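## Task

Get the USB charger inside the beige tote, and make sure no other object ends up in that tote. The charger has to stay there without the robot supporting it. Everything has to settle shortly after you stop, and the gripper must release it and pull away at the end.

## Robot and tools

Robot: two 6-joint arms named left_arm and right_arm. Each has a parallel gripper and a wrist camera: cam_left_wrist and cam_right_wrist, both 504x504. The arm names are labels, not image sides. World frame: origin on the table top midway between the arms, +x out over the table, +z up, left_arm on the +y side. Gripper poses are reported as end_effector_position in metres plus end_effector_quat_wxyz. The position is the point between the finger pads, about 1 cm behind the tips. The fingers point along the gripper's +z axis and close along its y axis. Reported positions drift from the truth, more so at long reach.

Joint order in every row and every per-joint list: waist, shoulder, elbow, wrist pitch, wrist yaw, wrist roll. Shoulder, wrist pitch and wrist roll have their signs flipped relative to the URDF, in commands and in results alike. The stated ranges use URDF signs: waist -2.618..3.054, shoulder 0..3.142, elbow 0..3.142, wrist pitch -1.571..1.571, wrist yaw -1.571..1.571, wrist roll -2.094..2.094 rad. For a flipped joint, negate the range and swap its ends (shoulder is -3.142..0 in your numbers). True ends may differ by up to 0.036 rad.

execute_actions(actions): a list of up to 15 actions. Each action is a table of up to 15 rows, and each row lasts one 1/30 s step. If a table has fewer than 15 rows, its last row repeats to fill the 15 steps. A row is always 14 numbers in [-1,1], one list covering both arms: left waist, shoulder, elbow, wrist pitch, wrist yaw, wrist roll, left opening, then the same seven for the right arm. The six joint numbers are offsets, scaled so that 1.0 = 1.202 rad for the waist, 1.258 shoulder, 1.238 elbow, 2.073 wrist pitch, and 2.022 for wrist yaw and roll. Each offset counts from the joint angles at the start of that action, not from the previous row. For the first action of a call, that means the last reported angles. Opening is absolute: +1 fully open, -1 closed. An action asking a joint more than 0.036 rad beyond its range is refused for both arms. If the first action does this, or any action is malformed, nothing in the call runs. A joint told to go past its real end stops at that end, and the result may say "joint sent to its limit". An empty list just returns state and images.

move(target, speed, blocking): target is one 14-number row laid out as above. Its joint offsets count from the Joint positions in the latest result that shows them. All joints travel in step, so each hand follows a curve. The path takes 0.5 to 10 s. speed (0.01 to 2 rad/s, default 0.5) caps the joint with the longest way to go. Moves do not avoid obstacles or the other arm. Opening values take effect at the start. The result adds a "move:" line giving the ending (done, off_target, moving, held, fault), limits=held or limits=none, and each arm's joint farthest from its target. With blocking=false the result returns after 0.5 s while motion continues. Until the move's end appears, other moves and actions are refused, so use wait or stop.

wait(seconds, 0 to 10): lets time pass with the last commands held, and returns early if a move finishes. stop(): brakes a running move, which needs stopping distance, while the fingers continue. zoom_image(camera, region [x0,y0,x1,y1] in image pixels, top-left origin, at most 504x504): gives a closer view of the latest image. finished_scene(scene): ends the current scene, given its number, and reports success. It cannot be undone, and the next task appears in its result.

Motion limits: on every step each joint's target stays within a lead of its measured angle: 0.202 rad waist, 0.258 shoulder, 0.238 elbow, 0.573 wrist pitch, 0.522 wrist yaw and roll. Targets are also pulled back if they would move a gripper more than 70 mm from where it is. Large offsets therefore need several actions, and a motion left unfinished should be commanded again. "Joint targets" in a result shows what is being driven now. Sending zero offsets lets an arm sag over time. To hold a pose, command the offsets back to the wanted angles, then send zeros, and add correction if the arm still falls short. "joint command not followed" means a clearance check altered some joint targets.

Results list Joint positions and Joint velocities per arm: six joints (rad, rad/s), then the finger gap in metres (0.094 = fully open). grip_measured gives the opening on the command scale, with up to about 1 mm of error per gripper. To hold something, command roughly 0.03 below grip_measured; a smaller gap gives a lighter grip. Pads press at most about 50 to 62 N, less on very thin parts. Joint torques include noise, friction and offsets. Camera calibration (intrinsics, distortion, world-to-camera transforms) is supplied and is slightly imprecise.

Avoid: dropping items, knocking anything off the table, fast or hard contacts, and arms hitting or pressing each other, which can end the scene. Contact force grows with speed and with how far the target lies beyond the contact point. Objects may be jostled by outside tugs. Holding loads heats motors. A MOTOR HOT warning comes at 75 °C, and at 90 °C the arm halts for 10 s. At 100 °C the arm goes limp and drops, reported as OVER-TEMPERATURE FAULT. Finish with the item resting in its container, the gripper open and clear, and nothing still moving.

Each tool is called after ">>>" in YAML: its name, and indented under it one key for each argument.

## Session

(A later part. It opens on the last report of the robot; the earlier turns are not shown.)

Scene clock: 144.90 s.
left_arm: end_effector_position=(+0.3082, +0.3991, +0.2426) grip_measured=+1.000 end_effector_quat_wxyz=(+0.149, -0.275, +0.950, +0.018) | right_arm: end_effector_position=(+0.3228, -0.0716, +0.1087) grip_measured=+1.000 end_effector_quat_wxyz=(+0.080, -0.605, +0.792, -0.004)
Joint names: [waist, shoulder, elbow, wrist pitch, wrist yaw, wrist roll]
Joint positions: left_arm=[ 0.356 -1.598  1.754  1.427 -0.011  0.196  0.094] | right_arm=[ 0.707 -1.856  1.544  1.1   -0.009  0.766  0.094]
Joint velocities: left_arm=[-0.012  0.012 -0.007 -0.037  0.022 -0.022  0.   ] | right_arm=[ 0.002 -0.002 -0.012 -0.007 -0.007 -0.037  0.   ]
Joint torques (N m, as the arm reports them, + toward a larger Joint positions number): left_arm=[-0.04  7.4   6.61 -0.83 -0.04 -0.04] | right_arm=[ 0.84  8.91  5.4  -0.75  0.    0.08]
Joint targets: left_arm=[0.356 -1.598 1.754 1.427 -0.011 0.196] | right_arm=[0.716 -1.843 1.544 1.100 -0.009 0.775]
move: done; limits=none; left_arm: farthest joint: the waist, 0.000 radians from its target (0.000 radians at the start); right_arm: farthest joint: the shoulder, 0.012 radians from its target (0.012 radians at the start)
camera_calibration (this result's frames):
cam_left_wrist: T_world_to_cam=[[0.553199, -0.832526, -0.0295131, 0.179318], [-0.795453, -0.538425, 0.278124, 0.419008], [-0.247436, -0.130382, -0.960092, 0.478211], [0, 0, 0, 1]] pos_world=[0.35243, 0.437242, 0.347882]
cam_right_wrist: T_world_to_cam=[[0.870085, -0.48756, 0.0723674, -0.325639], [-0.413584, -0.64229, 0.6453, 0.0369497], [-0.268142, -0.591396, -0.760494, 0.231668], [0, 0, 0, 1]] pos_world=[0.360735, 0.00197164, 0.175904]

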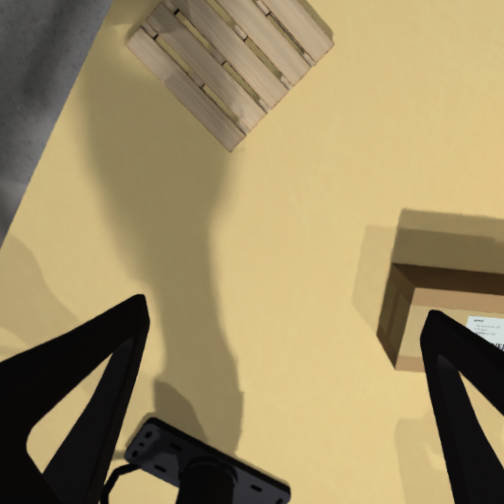

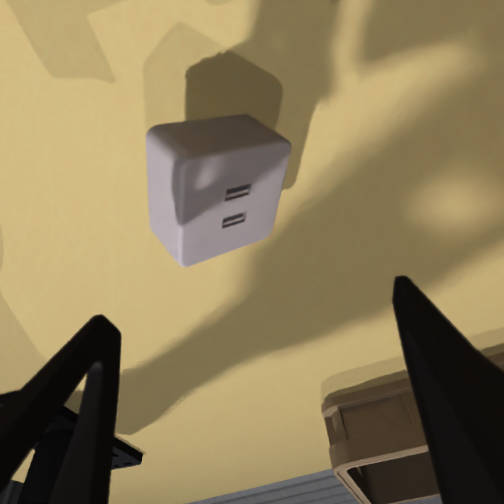

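>>> move:
  target: [0,0,0,0,0,0,1,0,-0.047,-0.2,-0.16,0,0.05,1]
  speed: 0.4

Scene clock: 158.40 s.
left_arm: end_effector_position=(+0.3082, +0.3991, +0.2426) grip_measured=+1.000 end_effector_quat_wxyz=(+0.149, -0.275, +0.950, +0.018) | right_arm: end_effector_position=(+0.3254, -0.0701, +0.0297) grip_measured=+1.000 end_effector_quat_wxyz=(-0.086, +0.641, -0.763, +0.009)
Joint names: [waist, shoulder, elbow, wrist pitch, wrist yaw, wrist roll]
Joint positions: left_arm=[ 0.356 -1.598  1.754  1.427 -0.011  0.196  0.094] | right_arm=[ 0.707 -1.922  1.309  0.785 -0.009  0.858  0.094]
Joint velocities: left_arm=[-0.002  0.007 -0.012  0.022  0.022 -0.007  0.   ] | right_arm=[-0.017 -0.007 -0.017  0.037  0.022  0.022  0.   ]
Joint torques (N m, as the arm reports them, + toward a larger Joint positions number): left_arm=[-0.03  7.41  6.59 -0.83 -0.05 -0.04] | right_arm=[-0.03  8.78  4.22 -0.98  0.01  0.08]
Joint targets: left_arm=[0.356 -1.598 1.754 1.427 -0.011 0.196] | right_arm=[0.707 -1.915 1.297 0.768 -0.009 0.867]
move: done; limits=none; left_arm: farthest joint: the waist, 0.000 radians from its target (0.000 radians at the start); right_arm: farthest joint: the wrist pitch, 0.017 radians from its target (0.332 radians at the start)
camera_calibration (this result's frames):
cam_left_wrist: T_world_to_cam=[[0.553199, -0.832526, -0.0295131, 0.179318], [-0.795453, -0.538425, 0.278124, 0.419008], [-0.247436, -0.130382, -0.960092, 0.478211], [0, 0, 0, 1]] pos_world=[0.35243, 0.437242, 0.347882]
cam_right_wrist: T_world_to_cam=[[0.909199, -0.40599, 0.0923601, -0.329016], [-0.366082, -0.673813, 0.641841, 0.0724273], [-0.198347, -0.617372, -0.761255, 0.148666], [0, 0, 0, 1]] pos_world=[0.355142, 0.00700754, 0.0970737]

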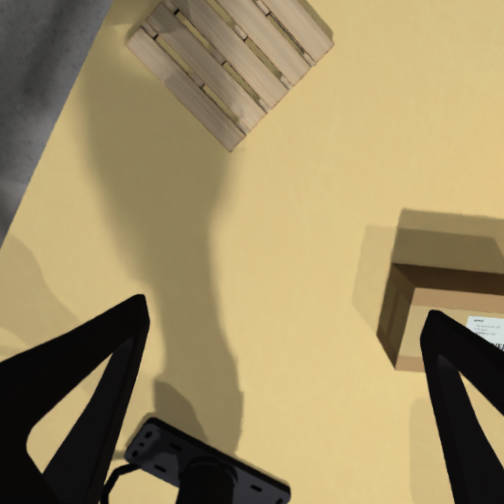

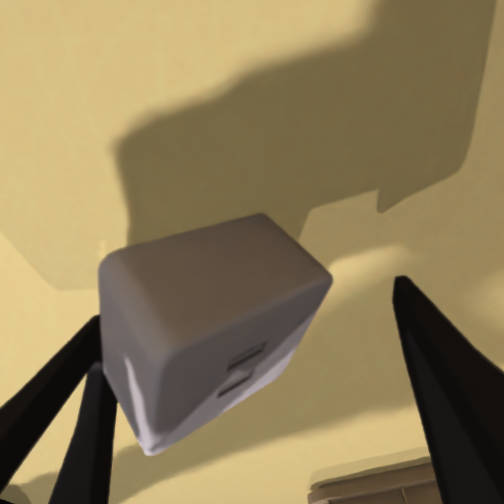

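>>> execute_actions:
  actions:
    - [[0,0,0,0,0,0,1,0,-0.012,-0.015,-0.02,0,0,1]]
    - [[0,0,0,0,0,0,1,0,0,0,0,0,0,0.5]]
    - [[0,0,0,0,0,0,1,0,0,0,0,0,0,0.14]]
    - [[0,0,0,0,0,0,1,0,0,0,0,0,0,0.14]]

Scene clock: 165.43 s.
left_arm: end_effector_position=(+0.3082, +0.3991, +0.2426) grip_measured=+1.000 end_effector_quat_wxyz=(+0.149, -0.275, +0.950, +0.018) | right_arm: end_effector_position=(+0.3287, -0.0703, +0.0234) grip_measured=+0.144 end_effector_quat_wxyz=(-0.084, +0.640, -0.763, +0.014)
Joint names: [waist, shoulder, elbow, wrist pitch, wrist yaw, wrist roll]
Joint positions: left_arm=[ 0.356 -1.598  1.754  1.427 -0.011  0.196  0.094] | right_arm=[ 0.706 -1.941  1.309  0.767  0.     0.858  0.054]
Joint velocities: left_arm=[ 0.012 -0.022  0.002  0.037 -0.007  0.037  0.   ] | right_arm=[ 0.002  0.002 -0.007 -0.007 -0.037 -0.037 -0.   ]
Joint torques (N m, as the arm reports them, + toward a larger Joint positions number): left_arm=[-0.03  7.4   6.58 -0.83 -0.04 -0.04] | right_arm=[-0.05  8.39  5.09 -0.78  0.    0.  ]
Joint targets: left_arm=[0.356 -1.598 1.754 1.427 -0.011 0.196] | right_arm=[0.706 -1.941 1.309 0.767 0.000 0.858]
camera_calibration (this result's frames):
cam_left_wrist: T_world_to_cam=[[0.553199, -0.832526, -0.0295131, 0.179318], [-0.795453, -0.538425, 0.278124, 0.419008], [-0.247436, -0.130382, -0.960092, 0.478211], [0, 0, 0, 1]] pos_world=[0.35243, 0.437242, 0.347882]
cam_right_wrist: T_world_to_cam=[[0.907982, -0.407005, 0.099576, -0.331346], [-0.370107, -0.667624, 0.645987, 0.0791955], [-0.19644, -0.623398, -0.756826, 0.143266], [0, 0, 0, 1]] pos_world=[0.35831, 0.00732527, 0.0902622]

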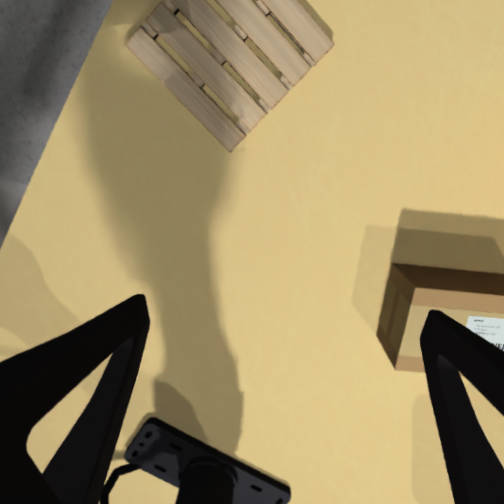

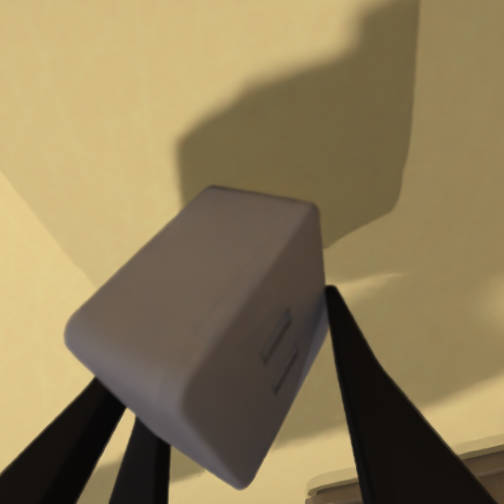

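>>> execute_actions:
  actions:
    - [[0,0,0,0,0,0,1,0,0,0,0,0,0,1]]
    - [[0,0,0,0,0,0,1,0,0.07,0.2,0.17,0,0,1]]
    - [[0,0,0,0,0,0,1,0,0.03,0.04,0.03,0,0,1]]
    - [[0,0,0,0,0,0,1,0,0,0,0,0,0,1]]

Scene clock: 176.53 s.
left_arm: end_effector_position=(+0.3082, +0.3991, +0.2426) grip_measured=+1.000 end_effector_quat_wxyz=(+0.149, -0.275, +0.950, +0.018) | right_arm: end_effector_position=(+0.3123, -0.0801, +0.1090) grip_measured=+1.000 end_effector_quat_wxyz=(-0.057, +0.641, -0.765, +0.009)
Joint names: [waist, shoulder, elbow, wrist pitch, wrist yaw, wrist roll]
Joint positions: left_arm=[ 0.356 -1.598  1.754  1.427 -0.011  0.196  0.094] | right_arm=[ 0.706 -1.846  1.539  1.149  0.     0.858  0.094]
Joint velocities: left_arm=[ 0.002  0.022 -0.007 -0.007 -0.051  0.007  0.   ] | right_arm=[-0.002  0.002  0.007  0.11   0.007 -0.007  0.   ]
Joint torques (N m, as the arm reports them, + toward a larger Joint positions number): left_arm=[-0.01  7.37  6.6  -0.83 -0.05 -0.04] | right_arm=[-0.03  7.88  5.32 -0.67  0.    0.  ]
Joint targets: left_arm=[0.356 -1.598 1.754 1.427 -0.011 0.196] | right_arm=[0.706 -1.846 1.539 1.149 0.000 0.858]
camera_calibration (this result's frames):
cam_left_wrist: T_world_to_cam=[[0.553199, -0.832526, -0.0295131, 0.179318], [-0.795453, -0.538425, 0.278124, 0.419008], [-0.247436, -0.130382, -0.960092, 0.478211], [0, 0, 0, 1]] pos_world=[0.35243, 0.437242, 0.347882]
cam_right_wrist: T_world_to_cam=[[0.912027, -0.404595, 0.0671575, -0.3265], [-0.337889, -0.648428, 0.682182, -0.00110508], [-0.232461, -0.64486, -0.728092, 0.205098], [0, 0, 0, 1]] pos_world=[0.34508, -0.000557238, 0.172011]

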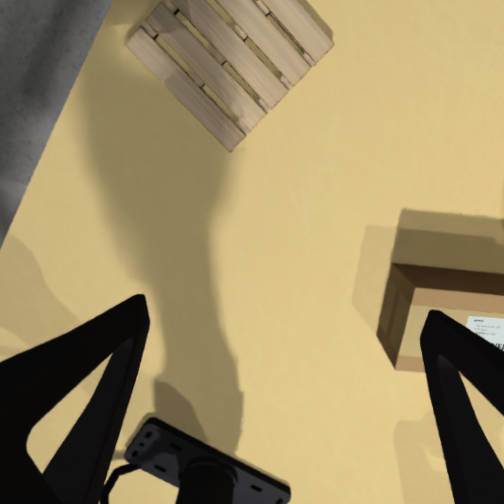

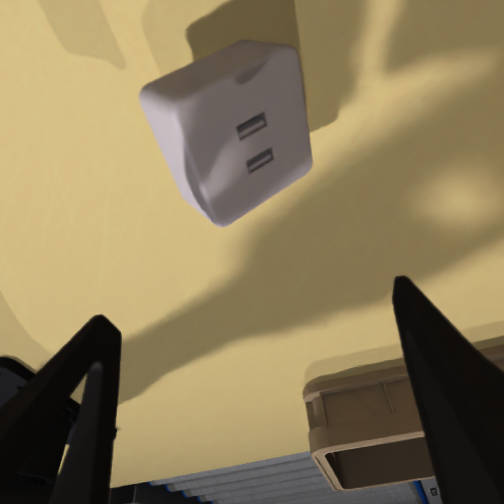

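>>> move:
  target: [0,0,0,0,0,0,1,0.022,0,0.01,-0.05,0,0.212,1]
  speed: 0.8

Scene clock: 196.80 s.
left_arm: end_effector_position=(+0.3082, +0.3991, +0.2426) grip_measured=+1.000 end_effector_quat_wxyz=(+0.149, -0.275, +0.950, +0.018) | right_arm: end_effector_position=(+0.3278, -0.0633, +0.1125) grip_measured=+1.000 end_effector_quat_wxyz=(-0.095, +0.789, -0.606, +0.036)
Joint names: [waist, shoulder, elbow, wrist pitch, wrist yaw, wrist roll]
Joint positions: left_arm=[ 0.356 -1.598  1.754  1.427 -0.011  0.196  0.094] | right_arm=[ 0.723 -1.846  1.539  1.059  0.     1.279  0.094]
Joint velocities: left_arm=[ 0.002  0.002 -0.002 -0.037 -0.007  0.037  0.   ] | right_arm=[-0.012 -0.002 -0.027  0.051 -0.037 -0.081  0.   ]
Joint torques (N m, as the arm reports them, + toward a larger Joint positions number): left_arm=[-0.06  7.38  6.59 -0.83 -0.04 -0.04] | right_arm=[ 0.86  8.02  6.4  -1.01  0.01  0.1 ]
Joint targets: left_arm=[0.356 -1.598 1.754 1.427 -0.011 0.196] | right_arm=[0.733 -1.846 1.551 1.045 0.000 1.287]
move: done; limits=none; left_arm: farthest joint: the waist, 0.000 radians from its target (0.000 radians at the start); right_arm: farthest joint: the wrist pitch, 0.014 radians from its target (0.103 radians at the start)
camera_calibration (this result's frames):
cam_left_wrist: T_world_to_cam=[[0.553199, -0.832526, -0.0295131, 0.179318], [-0.795453, -0.538425, 0.278124, 0.419008], [-0.247436, -0.130382, -0.960092, 0.478211], [0, 0, 0, 1]] pos_world=[0.35243, 0.437242, 0.347882]
cam_right_wrist: T_world_to_cam=[[0.984369, 0.0129244, 0.175642, -0.343617], [-0.108993, -0.738671, 0.665196, -0.0662272], [0.138339, -0.673942, -0.725717, 0.0984198], [0, 0, 0, 1]] pos_world=[0.317413, 0.0218502, 0.175833]

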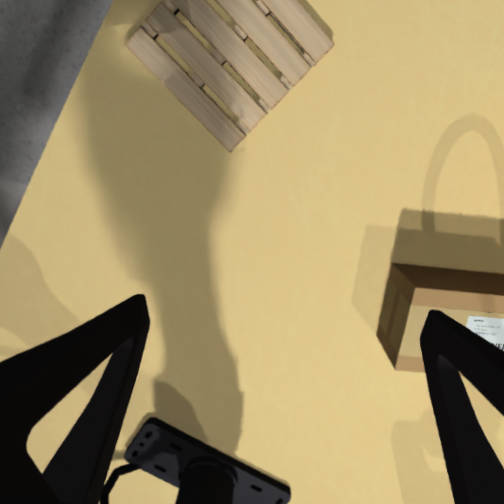

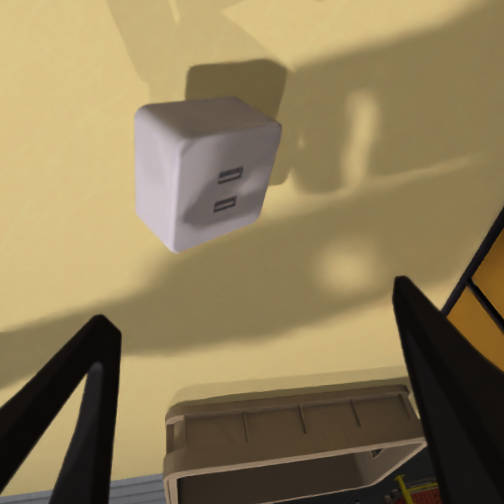

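>>> move:
  target: [0,0,0,0,0,0,1,0,-0.07,-0.2,-0.165,0,0,1]
  speed: 0.4

Scene clock: 211.37 s.
left_arm: end_effector_position=(+0.3082, +0.3991, +0.2426) grip_measured=+1.000 end_effector_quat_wxyz=(+0.149, -0.275, +0.950, +0.018) | right_arm: end_effector_position=(+0.3310, -0.0613, +0.0231) grip_measured=+1.000 end_effector_quat_wxyz=(-0.093, +0.789, -0.606, +0.036)
Joint names: [waist, shoulder, elbow, wrist pitch, wrist yaw, wrist roll]
Joint positions: left_arm=[ 0.356 -1.598  1.754  1.427 -0.011  0.196  0.094] | right_arm=[ 0.723 -1.942  1.303  0.732  0.     1.279  0.094]
Joint velocities: left_arm=[-0.012 -0.007  0.002  0.022 -0.007 -0.007  0.   ] | right_arm=[-0.007  0.007  0.002 -0.037 -0.051 -0.007  0.   ]
Joint torques (N m, as the arm reports them, + toward a larger Joint positions number): left_arm=[-0.05  7.38  6.59 -0.84 -0.04 -0.05] | right_arm=[-0.04  8.95  4.26 -0.97  0.01  0.  ]
Joint targets: left_arm=[0.356 -1.598 1.754 1.427 -0.011 0.196] | right_arm=[0.723 -1.934 1.292 0.717 0.000 1.279]
move: done; limits=none; left_arm: farthest joint: the waist, 0.000 radians from its target (0.000 radians at the start); right_arm: farthest joint: the wrist pitch, 0.015 radians from its target (0.342 radians at the start)
camera_calibration (this result's frames):
cam_left_wrist: T_world_to_cam=[[0.553199, -0.832526, -0.0295131, 0.179318], [-0.795453, -0.538425, 0.278124, 0.419008], [-0.247436, -0.130382, -0.960092, 0.478211], [0, 0, 0, 1]] pos_world=[0.35243, 0.437242, 0.347882]
cam_right_wrist: T_world_to_cam=[[0.985034, 0.013722, 0.171815, -0.331133], [-0.10615, -0.737064, 0.667435, -0.00588818], [0.135797, -0.675684, -0.724576, 0.0351488], [0, 0, 0, 1]] pos_world=[0.32078, 0.0239533, 0.0862915]

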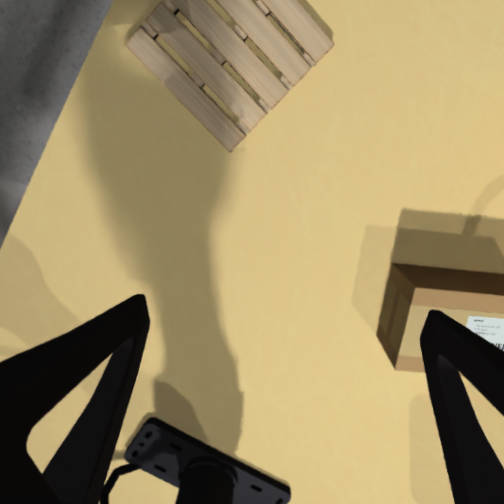

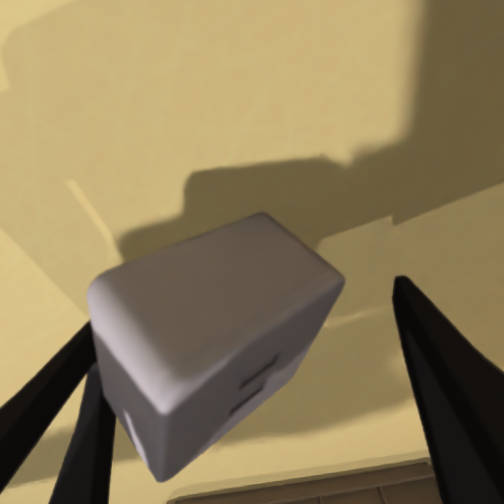

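>>> execute_actions:
  actions:
    - [[0,0,0,0,0,0,1,0.012,0,0,0.022,0,0.03,1]]
    - [[0,0,0,0,0,0,1,0,0,0,0,0,0,0.5]]
    - [[0,0,0,0,0,0,1,0,0,0,0,0,0,0.2]]
    - [[0,0,0,0,0,0,1,0,0,0,0,0,0,0.05]]
    - [[0,0,0,0,0,0,1,0,0,0,0,0,0,0.05]]

Scene clock: 231.80 s.
left_arm: end_effector_position=(+0.3082, +0.3991, +0.2426) grip_measured=+1.000 end_effector_quat_wxyz=(+0.149, -0.275, +0.950, +0.018) | right_arm: end_effector_position=(+0.3243, -0.0660, +0.0216) grip_measured=+0.052 end_effector_quat_wxyz=(-0.077, +0.806, -0.586, +0.033)
Joint names: [waist, shoulder, elbow, wrist pitch, wrist yaw, wrist roll]
Joint positions: left_arm=[ 0.356 -1.598  1.754  1.427 -0.011  0.196  0.094] | right_arm=[ 0.723 -1.942  1.303  0.765  0.003  1.33   0.049]
Joint velocities: left_arm=[-0.002  0.007 -0.007  0.022  0.022 -0.051  0.   ] | right_arm=[ 0.002 -0.007 -0.002 -0.007 -0.081  0.007  0.001]
Joint torques (N m, as the arm reports them, + toward a larger Joint positions number): left_arm=[-0.03  7.37  6.63 -0.84 -0.05 -0.03] | right_arm=[-0.03  8.4   5.07 -0.78  0.01  0.  ]
Joint targets: left_arm=[0.356 -1.598 1.754 1.427 -0.011 0.196] | right_arm=[0.723 -1.942 1.303 0.765 0.003 1.330]
camera_calibration (this result's frames):
cam_left_wrist: T_world_to_cam=[[0.553199, -0.832526, -0.0295131, 0.179318], [-0.795453, -0.538425, 0.278124, 0.419008], [-0.247436, -0.130382, -0.960092, 0.478211], [0, 0, 0, 1]] pos_world=[0.35243, 0.437242, 0.347882]
cam_right_wrist: T_world_to_cam=[[0.986605, 0.066879, 0.148787, -0.320732], [-0.0549469, -0.722548, 0.689134, -0.0251175], [0.153594, -0.688078, -0.709195, 0.0249321], [0, 0, 0, 1]] pos_world=[0.311226, 0.0204568, 0.0827118]

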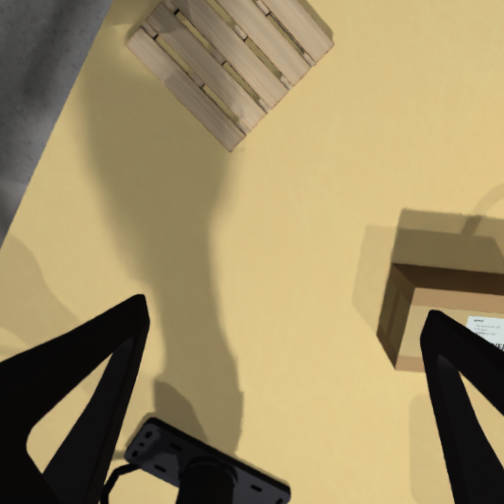

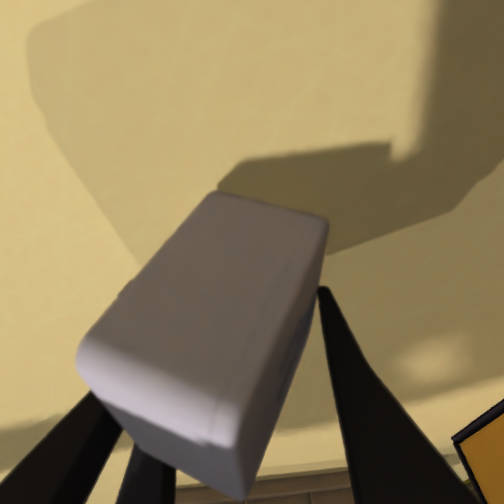

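>>> execute_actions:
  actions:
    - [[0,0,0,0,0,0,1,0,0,0,0,0,0,-0.1]]
    - [[0,0,0,0,0,0,1,0,0,0,0,0,0,-0.1]]
    - [[0,0,0,0,0,0,1,0,0,0,0,0,0,-0.1]]

Scene clock: 249.27 s.
left_arm: end_effector_position=(+0.3082, +0.3991, +0.2426) grip_measured=+1.000 end_effector_quat_wxyz=(+0.149, -0.275, +0.950, +0.018) | right_arm: end_effector_position=(+0.3244, -0.0660, +0.0216) grip_measured=-0.098 end_effector_quat_wxyz=(-0.077, +0.806, -0.586, +0.033)
Joint names: [waist, shoulder, elbow, wrist pitch, wrist yaw, wrist roll]
Joint positions: left_arm=[ 0.356 -1.598  1.754  1.427 -0.011  0.196  0.094] | right_arm=[ 0.723 -1.942  1.303  0.765  0.003  1.33   0.042]
Joint velocities: left_arm=[-0.012  0.012 -0.017 -0.051 -0.022  0.022  0.   ] | right_arm=[-0.002  0.002  0.007 -0.007  0.007  0.037 -0.   ]
Joint torques (N m, as the arm reports them, + toward a larger Joint positions number): left_arm=[-0.05  7.36  6.6  -0.83 -0.05 -0.04] | right_arm=[-0.05  8.42  5.08 -0.77  0.01  0.  ]
Joint targets: left_arm=[0.356 -1.598 1.754 1.427 -0.011 0.196] | right_arm=[0.723 -1.942 1.303 0.765 0.003 1.330]
camera_calibration (this result's frames):
cam_left_wrist: T_world_to_cam=[[0.553199, -0.832526, -0.0295131, 0.179318], [-0.795453, -0.538425, 0.278124, 0.419008], [-0.247436, -0.130382, -0.960092, 0.478211], [0, 0, 0, 1]] pos_world=[0.35243, 0.437242, 0.347882]
cam_right_wrist: T_world_to_cam=[[0.98658, 0.0668642, 0.148961, -0.32076], [-0.055129, -0.722324, 0.689354, -0.0250884], [0.153691, -0.688315, -0.708944, 0.0248345], [0, 0, 0, 1]] pos_world=[0.311255, 0.0204193, 0.0826817]

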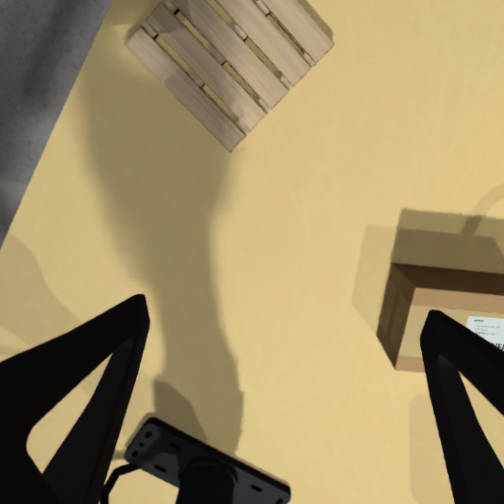

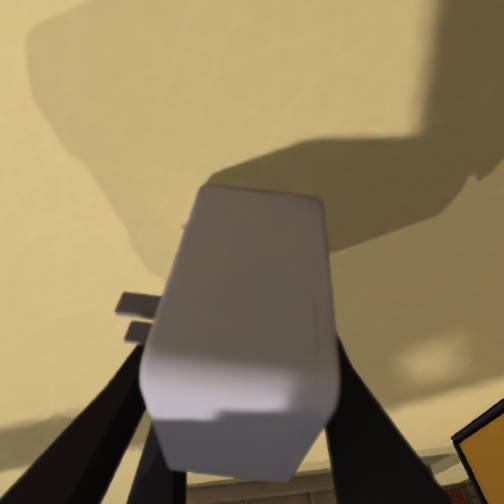

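>>> execute_actions:
  actions:
    - [[0,0,0,0,0,0,1,0,0,0,0,0,0,-0.3]]
    - [[0,0,0,0,0,0,1,0,0,0,0,0,0,-0.3]]
    - [[0,0,0,0,0,0,1,0,0,0,0,0,0,-0.3]]

Scene clock: 256.47 s.
left_arm: end_effector_position=(+0.3082, +0.3991, +0.2426) grip_measured=+1.000 end_effector_quat_wxyz=(+0.149, -0.275, +0.950, +0.018) | right_arm: end_effector_position=(+0.3247, -0.0661, +0.0217) grip_measured=-0.293 end_effector_quat_wxyz=(-0.077, +0.806, -0.586, +0.034)
Joint names: [waist, shoulder, elbow, wrist pitch, wrist yaw, wrist roll]
Joint positions: left_arm=[ 0.356 -1.598  1.754  1.427 -0.011  0.196  0.094] | right_arm=[ 0.723 -1.942  1.303  0.764  0.004  1.33   0.033]
Joint velocities: left_arm=[-0.002  0.007 -0.007 -0.007  0.037 -0.022  0.   ] | right_arm=[ 0.007  0.007 -0.012 -0.051 -0.022  0.022 -0.   ]
Joint torques (N m, as the arm reports them, + toward a larger Joint positions number): left_arm=[-0.02  7.35  6.61 -0.83 -0.04 -0.04] | right_arm=[-0.05  8.41  5.07 -0.77  0.01  0.  ]
Joint targets: left_arm=[0.356 -1.598 1.754 1.427 -0.011 0.196] | right_arm=[0.723 -1.942 1.303 0.764 0.004 1.330]
camera_calibration (this result's frames):
cam_left_wrist: T_world_to_cam=[[0.553199, -0.832526, -0.0295131, 0.179318], [-0.795453, -0.538425, 0.278124, 0.419008], [-0.247436, -0.130382, -0.960092, 0.478211], [0, 0, 0, 1]] pos_world=[0.35243, 0.437242, 0.347882]
cam_right_wrist: T_world_to_cam=[[0.986381, 0.0667453, 0.150323, -0.321026], [-0.0563055, -0.721704, 0.689908, -0.0247793], [0.154537, -0.688977, -0.708117, 0.0243833], [0, 0, 0, 1]] pos_world=[0.311491, 0.0203432, 0.0826193]

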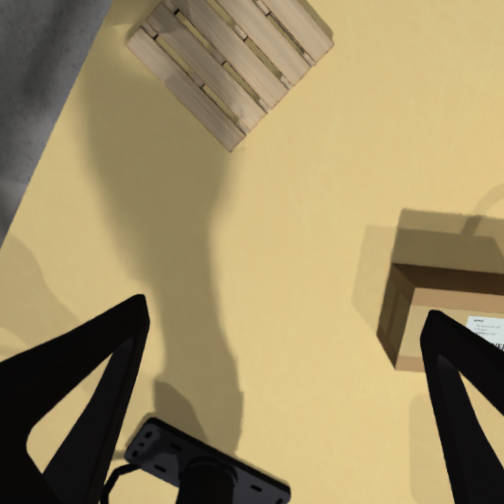

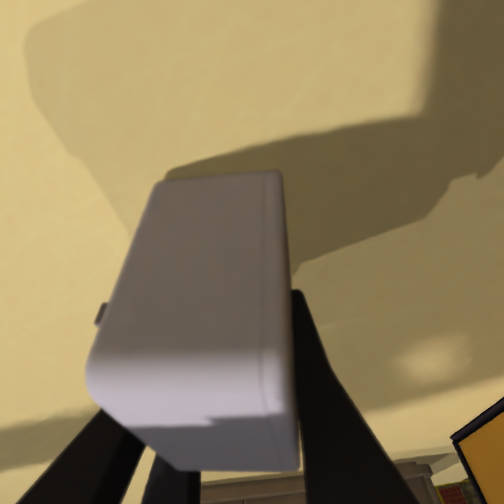

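>>> execute_actions:
  actions:
    - [[0,0,0,0,0,0,1,0,0,0,0,0,0,-0.5]]
    - [[0,0,0,0,0,0,1,0,0,0,0,0,0,-0.5]]
    - [[0,0,0,0,0,0,1,0,0,0,0,0,0,-0.5]]

Scene clock: 262.10 s.
left_arm: end_effector_position=(+0.3082, +0.3991, +0.2426) grip_measured=+1.000 end_effector_quat_wxyz=(+0.149, -0.275, +0.950, +0.018) | right_arm: end_effector_position=(+0.3247, -0.0661, +0.0217) grip_measured=-0.326 end_effector_quat_wxyz=(-0.077, +0.806, -0.586, +0.034)
Joint names: [waist, shoulder, elbow, wrist pitch, wrist yaw, wrist roll]
Joint positions: left_arm=[ 0.356 -1.598  1.754  1.427 -0.011  0.196  0.094] | right_arm=[ 0.723 -1.942  1.303  0.764  0.004  1.33   0.032]
Joint velocities: left_arm=[-0.022  0.007 -0.017  0.007  0.022  0.051  0.   ] | right_arm=[-0.022  0.022 -0.002 -0.022 -0.022 -0.007  0.   ]
Joint torques (N m, as the arm reports them, + toward a larger Joint positions number): left_arm=[-0.07  7.37  6.64 -0.84 -0.04 -0.04] | right_arm=[-0.04  8.41  5.07 -0.78  0.01  0.  ]
Joint targets: left_arm=[0.356 -1.598 1.754 1.427 -0.011 0.196] | right_arm=[0.723 -1.942 1.303 0.764 0.004 1.330]
camera_calibration (this result's frames):
cam_left_wrist: T_world_to_cam=[[0.553199, -0.832526, -0.0295131, 0.179318], [-0.795453, -0.538425, 0.278124, 0.419008], [-0.247436, -0.130382, -0.960092, 0.478211], [0, 0, 0, 1]] pos_world=[0.35243, 0.437242, 0.347882]
cam_right_wrist: T_world_to_cam=[[0.986381, 0.0667453, 0.150323, -0.321026], [-0.0563055, -0.721704, 0.689908, -0.0247793], [0.154537, -0.688977, -0.708117, 0.0243833], [0, 0, 0, 1]] pos_world=[0.311491, 0.0203432, 0.0826193]

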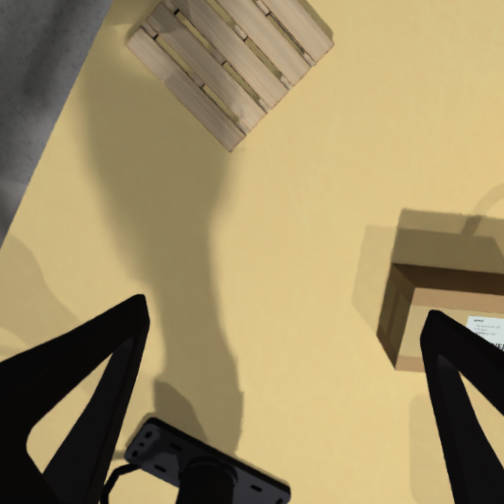

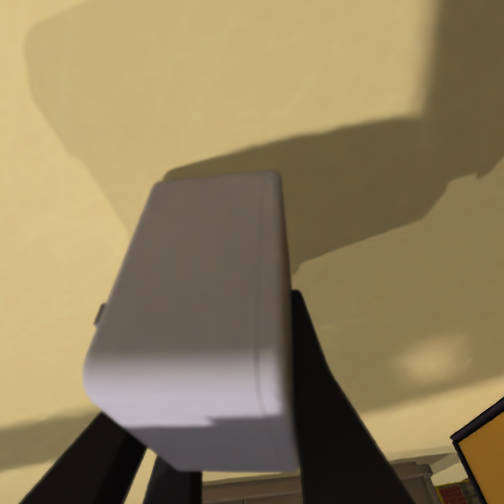

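>>> move:
  target: [0,0,0,0,0,0,1,0,0.28,0.385,0.315,0,0,-0.37]
  speed: 0.8

>>> move:
  target: [0,0,0,0,0,0,1,-0.83,0,0.015,0,0,-0.65,-0.37]
  speed: 1

Scene clock: 285.33 s.
left_arm: end_effector_position=(+0.3082, +0.3991, +0.2426) grip_measured=+1.000 end_effector_quat_wxyz=(+0.149, -0.275, +0.950, +0.018) | right_arm: end_effector_position=(+0.2785, -0.0947, +0.2414) grip_measured=-0.326 end_effector_quat_wxyz=(-0.140, +0.799, -0.582, +0.060)
Joint names: [waist, shoulder, elbow, wrist pitch, wrist yaw, wrist roll]
Joint positions: left_arm=[ 0.356 -1.598  1.754  1.427 -0.011  0.196  0.094] | right_arm=[ 0.723 -1.599  1.748  1.415  0.004  1.33   0.032]
Joint velocities: left_arm=[-0.007  0.012  0.007  0.007 -0.037  0.066  0.   ] | right_arm=[-0.002 -0.007  0.012 -0.022 -0.022 -0.007 -0.001]
Joint torques (N m, as the arm reports them, + toward a larger Joint positions number): left_arm=[-0.06  7.38  6.59 -0.82 -0.05 -0.03] | right_arm=[-0.04  6.3   7.53 -0.96  0.    0.01]
Joint targets: left_arm=[0.356 -1.598 1.754 1.427 -0.011 0.196] | right_arm=[0.723 -1.590 1.780 1.417 0.004 1.330]
move: off_target (right_arm); limits=none; left_arm: farthest joint: the waist, 0.000 radians from its target (0.000 radians at the start); right_arm: farthest joint: the elbow, 0.032 radians from its target (0.476 radians at the start)
camera_calibration (this result's frames):
cam_left_wrist: T_world_to_cam=[[0.553199, -0.832526, -0.0295131, 0.179318], [-0.795453, -0.538425, 0.278124, 0.419008], [-0.247436, -0.130382, -0.960092, 0.478211], [0, 0, 0, 1]] pos_world=[0.35243, 0.437242, 0.347882]
cam_right_wrist: T_world_to_cam=[[0.961703, 0.0514876, 0.269214, -0.32989], [-0.133622, -0.769506, 0.624504, -0.166746], [0.239316, -0.63656, -0.733157, 0.154819], [0, 0, 0, 1]] pos_world=[0.257925, -0.0127753, 0.306451]

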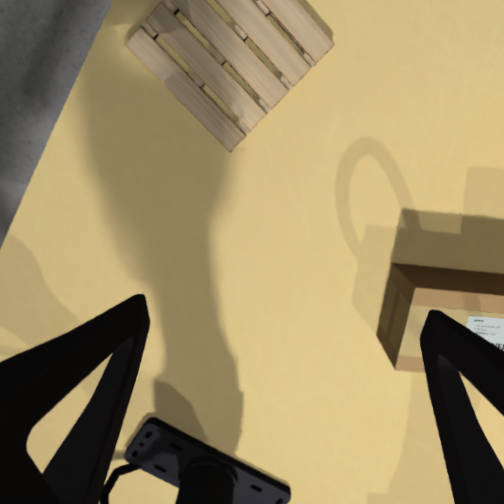

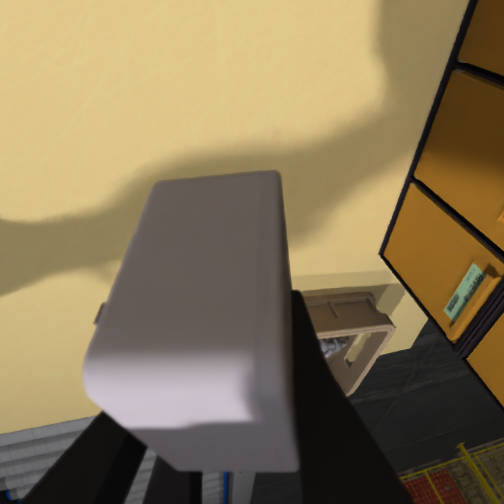

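Scene clock: 287.60 s.
left_arm: end_effector_position=(+0.3082, +0.3991, +0.2426) grip_measured=+1.000 end_effector_quat_wxyz=(+0.149, -0.275, +0.950, +0.018) | right_arm: end_effector_position=(+0.2960, -0.4139, +0.2411) grip_measured=-0.330 end_effector_quat_wxyz=(+0.146, +0.204, +0.967, -0.038)
Joint names: [waist, shoulder, elbow, wrist pitch, wrist yaw, wrist roll]
Joint positions: left_arm=[ 0.356 -1.598  1.754  1.427 -0.011  0.196  0.094] | right_arm=[-0.271 -1.599  1.748  1.418  0.007  0.026  0.031]
Joint velocities: left_arm=[ 0.012 -0.007 -0.002  0.066  0.051 -0.037  0.   ] | right_arm=[-0.002 -0.002  0.007 -0.051 -0.022  0.051  0.   ]
Joint torques (N m, as the arm reports them, + toward a larger Joint positions number): left_arm=[-0.05  7.4   6.57 -0.84 -0.05 -0.04] | right_arm=[-0.37  5.67  6.54 -1.06 -0.02 -0.08]
Joint targets: left_arm=[0.356 -1.598 1.754 1.427 -0.011 0.196] | right_arm=[-0.275 -1.599 1.767 1.415 0.005 0.016]
move: done; limits=none; left_arm: farthest joint: the waist, 0.000 radians from its target (0.000 radians at the start); right_arm: farthest joint: the elbow, 0.019 radians from its target (0.019 radians at the start)
camera_calibration (this result's frames):
cam_left_wrist: T_world_to_cam=[[0.553199, -0.832526, -0.0295131, 0.179318], [-0.795453, -0.538425, 0.278124, 0.419008], [-0.247436, -0.130382, -0.960092, 0.478211], [0, 0, 0, 1]] pos_world=[0.35243, 0.437242, 0.347882]
cam_right_wrist: T_world_to_cam=[[-0.601368, -0.797, -0.056106, -0.140289], [-0.698618, 0.490463, 0.52094, 0.303796], [-0.387671, 0.352473, -0.851747, 0.570804], [0, 0, 0, 1]] pos_world=[0.349157, -0.462004, 0.320051]

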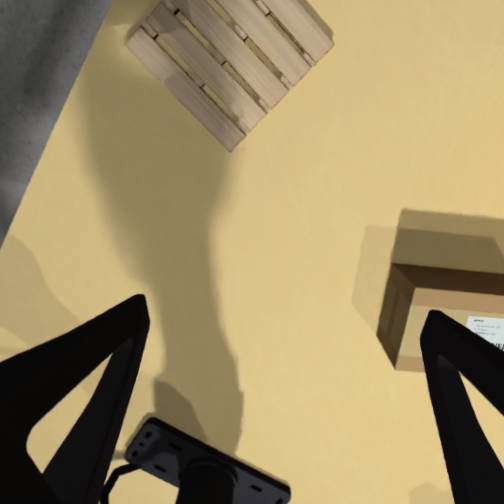

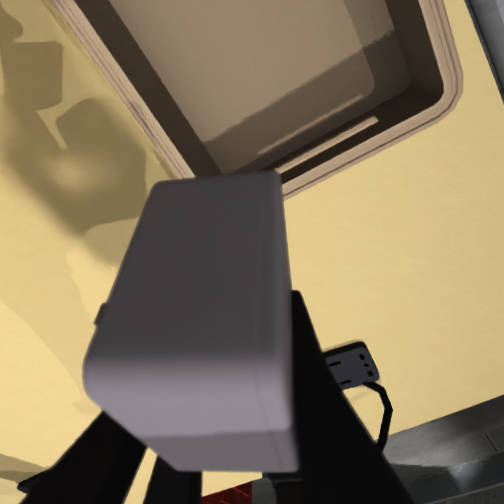

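>>> move:
  target: [0,0,0,0,0,0,1,-0.02,-0.39,0.305,-0.06,0,0,-0.37]
  speed: 0.7

Scene clock: 299.90 s.
left_arm: end_effector_position=(+0.3082, +0.3991, +0.2426) grip_measured=+1.000 end_effector_quat_wxyz=(+0.149, -0.275, +0.950, +0.018) | right_arm: end_effector_position=(+0.4041, -0.4717, +0.1517) grip_measured=-0.330 end_effector_quat_wxyz=(+0.103, +0.212, +0.971, -0.029)
Joint names: [waist, shoulder, elbow, wrist pitch, wrist yaw, wrist roll]
Joint positions: left_arm=[ 0.356 -1.598  1.754  1.427 -0.011  0.196  0.094] | right_arm=[-0.285 -2.116  2.076  1.316  0.007  0.025  0.031]
Joint velocities: left_arm=[ 0.007  0.017  0.007 -0.022 -0.066  0.007  0.   ] | right_arm=[ 0.002  0.007 -0.017  0.007  0.022  0.007  0.001]
Joint torques (N m, as the arm reports them, + toward a larger Joint positions number): left_arm=[-0.03  7.37  6.61 -0.84 -0.05 -0.04] | right_arm=[-0.98 11.86  9.02 -1.16  0.02  0.01]
Joint targets: left_arm=[0.356 -1.598 1.754 1.427 -0.011 0.196] | right_arm=[-0.295 -2.089 2.126 1.293 0.007 0.025]
move: off_target (right_arm); limits=none; left_arm: farthest joint: the waist, 0.000 radians from its target (0.000 radians at the start); right_arm: farthest joint: the elbow, 0.049 radians from its target (0.378 radians at the start)
camera_calibration (this result's frames):
cam_left_wrist: T_world_to_cam=[[0.553199, -0.832526, -0.0295131, 0.179318], [-0.795453, -0.538425, 0.278124, 0.419008], [-0.247436, -0.130382, -0.960092, 0.478211], [0, 0, 0, 1]] pos_world=[0.35243, 0.437242, 0.347882]
cam_right_wrist: T_world_to_cam=[[-0.616538, -0.786398, -0.0382002, -0.117965], [-0.647771, 0.479081, 0.592346, 0.417545], [-0.447519, 0.389949, -0.804777, 0.591681], [0, 0, 0, 1]] pos_world=[0.462532, -0.52353, 0.224334]

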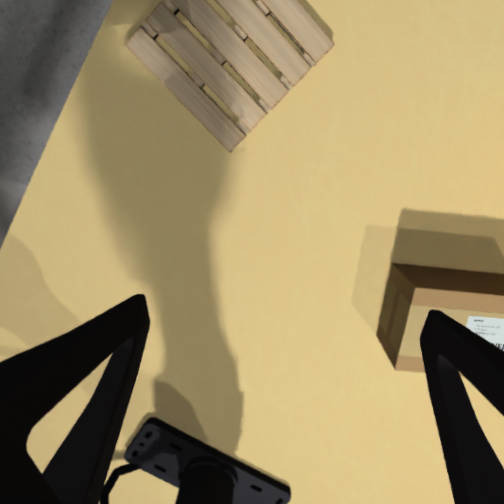

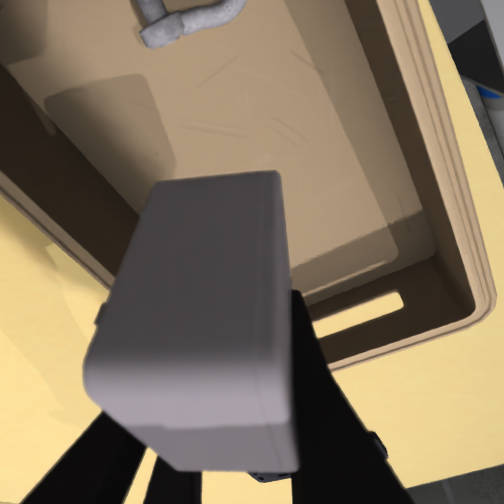

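>>> move:
  target: [0,0,0,0,0,0,1,0,0,-0.22,-0.11,0,0,-0.37]
  speed: 0.4

Scene clock: 307.00 s.
left_arm: end_effector_position=(+0.3082, +0.3991, +0.2426) grip_measured=+1.000 end_effector_quat_wxyz=(+0.149, -0.275, +0.950, +0.018) | right_arm: end_effector_position=(+0.3946, -0.4671, +0.0753) grip_measured=-0.330 end_effector_quat_wxyz=(+0.067, +0.213, +0.975, -0.020)
Joint names: [waist, shoulder, elbow, wrist pitch, wrist yaw, wrist roll]
Joint positions: left_arm=[ 0.356 -1.598  1.754  1.427 -0.011  0.196  0.094] | right_arm=[-0.285 -2.133  1.811  1.11   0.007  0.025  0.031]
Joint velocities: left_arm=[-0.002  0.007  0.002  0.007 -0.022  0.066  0.   ] | right_arm=[-0.022 -0.002 -0.027 -0.007  0.037  0.022  0.   ]
Joint torques (N m, as the arm reports them, + toward a larger Joint positions number): left_arm=[-0.06  7.41  6.62 -0.83 -0.04 -0.04] | right_arm=[-0.03 11.22  4.83 -1.    0.01  0.  ]
Joint targets: left_arm=[0.356 -1.598 1.754 1.427 -0.011 0.196] | right_arm=[-0.285 -2.116 1.804 1.088 0.007 0.025]
move: off_target (right_arm); limits=none; left_arm: farthest joint: the waist, 0.000 radians from its target (0.000 radians at the start); right_arm: farthest joint: the wrist pitch, 0.022 radians from its target (0.228 radians at the start)
camera_calibration (this result's frames):
cam_left_wrist: T_world_to_cam=[[0.553199, -0.832526, -0.0295131, 0.179318], [-0.795453, -0.538425, 0.278124, 0.419008], [-0.247436, -0.130382, -0.960092, 0.478211], [0, 0, 0, 1]] pos_world=[0.35243, 0.437242, 0.347882]
cam_right_wrist: T_world_to_cam=[[-0.6186, -0.785392, -0.0222047, -0.123029], [-0.605342, 0.458389, 0.650723, 0.423581], [-0.500894, 0.415978, -0.758991, 0.553887], [0, 0, 0, 1]] pos_world=[0.457745, -0.521196, 0.14203]

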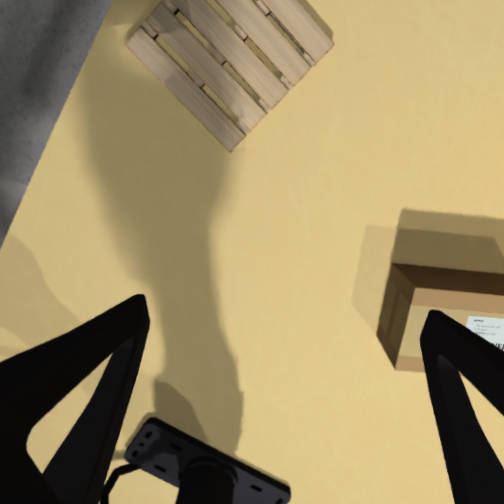

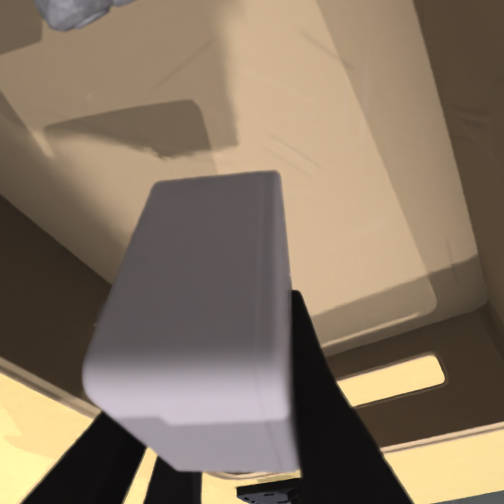

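Inside. A little lower, release, retreat.

>>> move:
  target: [0,0,0,0,0,0,1,0,0,-0.07,-0.04,0,0,-0.37]
  speed: 0.3

>>> execute_actions:
  actions:
    - [[0,0,0,0,0,0,1,0,0,0,0,0,0,0.5]]
    - [[0,0,0,0,0,0,1,0,0,0,0,0,0,0.5]]

>>> move:
  target: [0,0,0,0,0,0,1,0,0.1,0.45,0.2,0,0,0.5]
  speed: 0.8

Scene clock: 317.17 s.
left_arm: end_effector_position=(+0.3082, +0.3991, +0.2426) grip_measured=+1.000 end_effector_quat_wxyz=(+0.149, -0.275, +0.950, +0.018) | right_arm: end_effector_position=(+0.3885, -0.4641, +0.0505) grip_measured=-0.330 end_effector_quat_wxyz=(+0.054, +0.213, +0.976, -0.017)
Joint names: [waist, shoulder, elbow, wrist pitch, wrist yaw, wrist roll]
Joint positions: left_arm=[ 0.356 -1.598  1.754  1.427 -0.011  0.196  0.094] | right_arm=[-0.285 -2.145  1.734  1.048  0.007  0.025  0.031]
Joint velocities: left_arm=[ 0.017  0.022 -0.022 -0.007  0.007  0.066  0.   ] | right_arm=[-0.002 -0.012  0.007 -0.007 -0.037  0.007 -0.001]
Joint torques (N m, as the arm reports them, + toward a larger Joint positions number): left_arm=[-0.03  7.41  6.61 -0.83 -0.06 -0.04] | right_arm=[-0.03 10.96  4.54 -0.85  0.01  0.01]
Joint targets: left_arm=[0.356 -1.598 1.754 1.427 -0.011 0.196] | right_arm=[-0.285 -2.133 1.724 1.027 0.007 0.025]
move: off_target (right_arm); limits=none; left_arm: farthest joint: the waist, 0.000 radians from its target (0.000 radians at the start); right_arm: farthest joint: the wrist pitch, 0.021 radians from its target (0.082 radians at the start)
camera_calibration (this result's frames):
cam_left_wrist: T_world_to_cam=[[0.553199, -0.832526, -0.0295131, 0.179318], [-0.795453, -0.538425, 0.278124, 0.419008], [-0.247436, -0.130382, -0.960092, 0.478211], [0, 0, 0, 1]] pos_world=[0.35243, 0.437242, 0.347882]
cam_right_wrist: T_world_to_cam=[[-0.61907, -0.785163, -0.0164619, -0.125018], [-0.589257, 0.450545, 0.67066, 0.423771], [-0.519161, 0.424886, -0.741582, 0.541116], [0, 0, 0, 1]] pos_world=[0.453242, -0.519, 0.115018]

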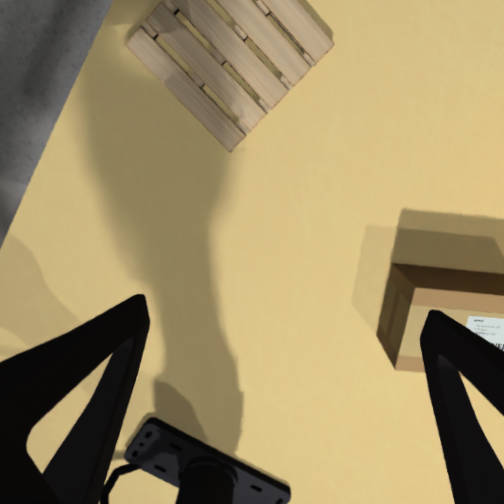

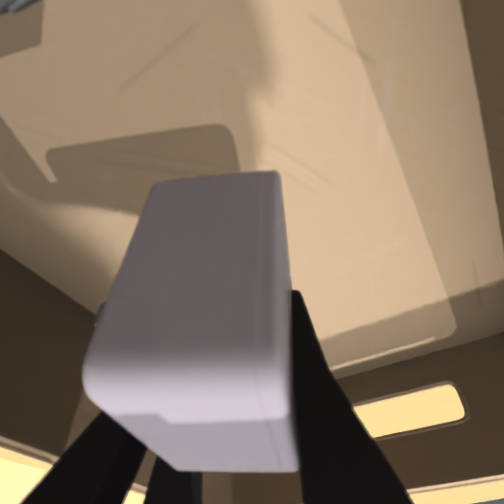

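Scene clock: 318.17 s.
left_arm: end_effector_position=(+0.3082, +0.3991, +0.2426) grip_measured=+1.000 end_effector_quat_wxyz=(+0.149, -0.275, +0.950, +0.018) | right_arm: end_effector_position=(+0.3883, -0.4640, +0.0489) grip_measured=+0.498 end_effector_quat_wxyz=(+0.052, +0.213, +0.976, -0.016)
Joint names: [waist, shoulder, elbow, wrist pitch, wrist yaw, wrist roll]
Joint positions: left_arm=[ 0.356 -1.598  1.754  1.427 -0.011  0.196  0.094] | right_arm=[-0.285 -2.149  1.734  1.048  0.007  0.025  0.07 ]
Joint velocities: left_arm=[-0.012  0.007  0.007  0.081 -0.037 -0.037  0.   ] | right_arm=[-0.007 -0.012 -0.007  0.081 -0.051 -0.007  0.   ]
Joint torques (N m, as the arm reports them, + toward a larger Joint positions number): left_arm=[-0.03  7.38  6.61 -0.83 -0.04 -0.04] | right_arm=[-0.04 10.13  5.28 -0.65  0.01  0.  ]
Joint targets: left_arm=[0.356 -1.598 1.754 1.427 -0.011 0.196] | right_arm=[-0.285 -2.149 1.734 1.048 0.007 0.025]
camera_calibration (this result's frames):
cam_left_wrist: T_world_to_cam=[[0.553199, -0.832526, -0.0295131, 0.179318], [-0.795453, -0.538425, 0.278124, 0.419008], [-0.247436, -0.130382, -0.960092, 0.478211], [0, 0, 0, 1]] pos_world=[0.35243, 0.437242, 0.347882]
cam_right_wrist: T_world_to_cam=[[-0.619125, -0.785136, -0.015652, -0.125106], [-0.586953, 0.449421, 0.673429, 0.423101], [-0.521699, 0.426124, -0.739086, 0.541195], [0, 0, 0, 1]] pos_world=[0.453225, -0.518992, 0.113103]

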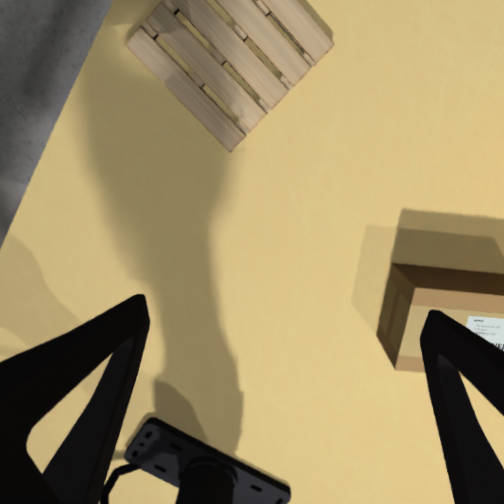

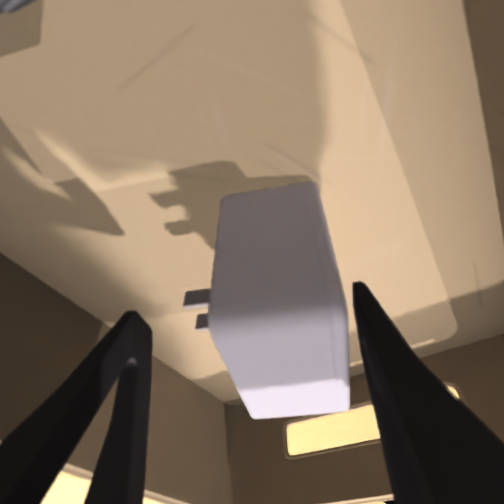

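Scene clock: 319.70 s.
left_arm: end_effector_position=(+0.3082, +0.3991, +0.2426) grip_measured=+1.000 end_effector_quat_wxyz=(+0.149, -0.275, +0.950, +0.018) | right_arm: end_effector_position=(+0.3942, -0.4669, +0.2358) grip_measured=+0.498 end_effector_quat_wxyz=(+0.166, +0.210, +0.962, -0.044)
Joint names: [waist, shoulder, elbow, wrist pitch, wrist yaw, wrist roll]
Joint positions: left_arm=[ 0.356 -1.598  1.754  1.427 -0.011  0.196  0.094] | right_arm=[-0.285 -2.031  2.263  1.457  0.007  0.025  0.07 ]
Joint velocities: left_arm=[-0.002  0.017 -0.017 -0.037  0.007 -0.051  0.   ] | right_arm=[-0.002 -0.007 -0.002  0.007 -0.007 -0.066 -0.001]
Joint torques (N m, as the arm reports them, + toward a larger Joint positions number): left_arm=[-0.05  7.38  6.62 -0.83 -0.04 -0.04] | right_arm=[-0.04  9.39  7.04 -1.    0.02  0.  ]
Joint targets: left_arm=[0.356 -1.598 1.754 1.427 -0.011 0.196] | right_arm=[-0.285 -2.023 2.291 1.463 0.007 0.025]
move: off_target (right_arm); limits=none; left_arm: farthest joint: the waist, 0.000 radians from its target (0.000 radians at the start); right_arm: farthest joint: the elbow, 0.028 radians from its target (0.557 radians at the start)
camera_calibration (this result's frames):
cam_left_wrist: T_world_to_cam=[[0.553199, -0.832526, -0.0295131, 0.179318], [-0.795453, -0.538425, 0.278124, 0.419008], [-0.247436, -0.130382, -0.960092, 0.478211], [0, 0, 0, 1]] pos_world=[0.35243, 0.437242, 0.347882]
cam_right_wrist: T_world_to_cam=[[-0.610516, -0.789335, -0.0649705, -0.114508], [-0.710652, 0.509745, 0.484906, 0.423414], [-0.349635, 0.342214, -0.872149, 0.607991], [0, 0, 0, 1]] pos_world=[0.443566, -0.514281, 0.317504]

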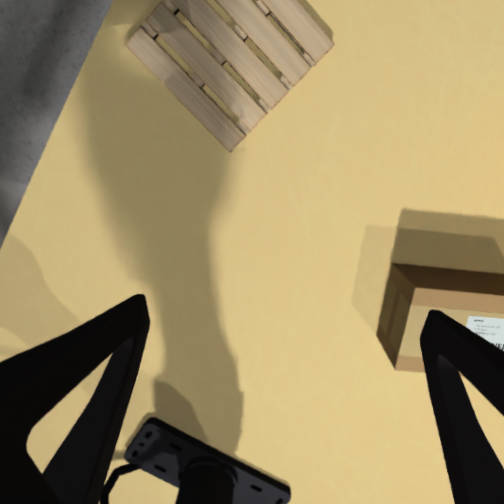

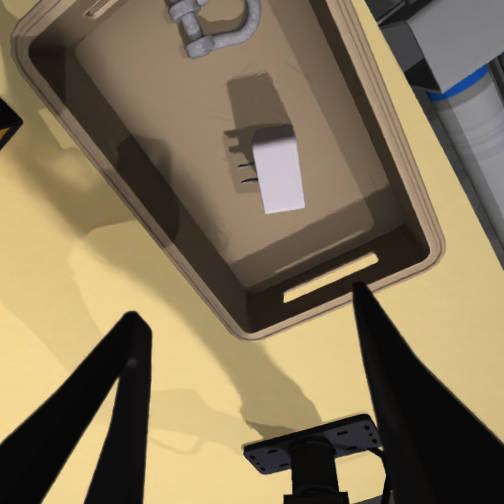

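>>> finished_scene:
  scene: 2

The scene is finished: the task was done.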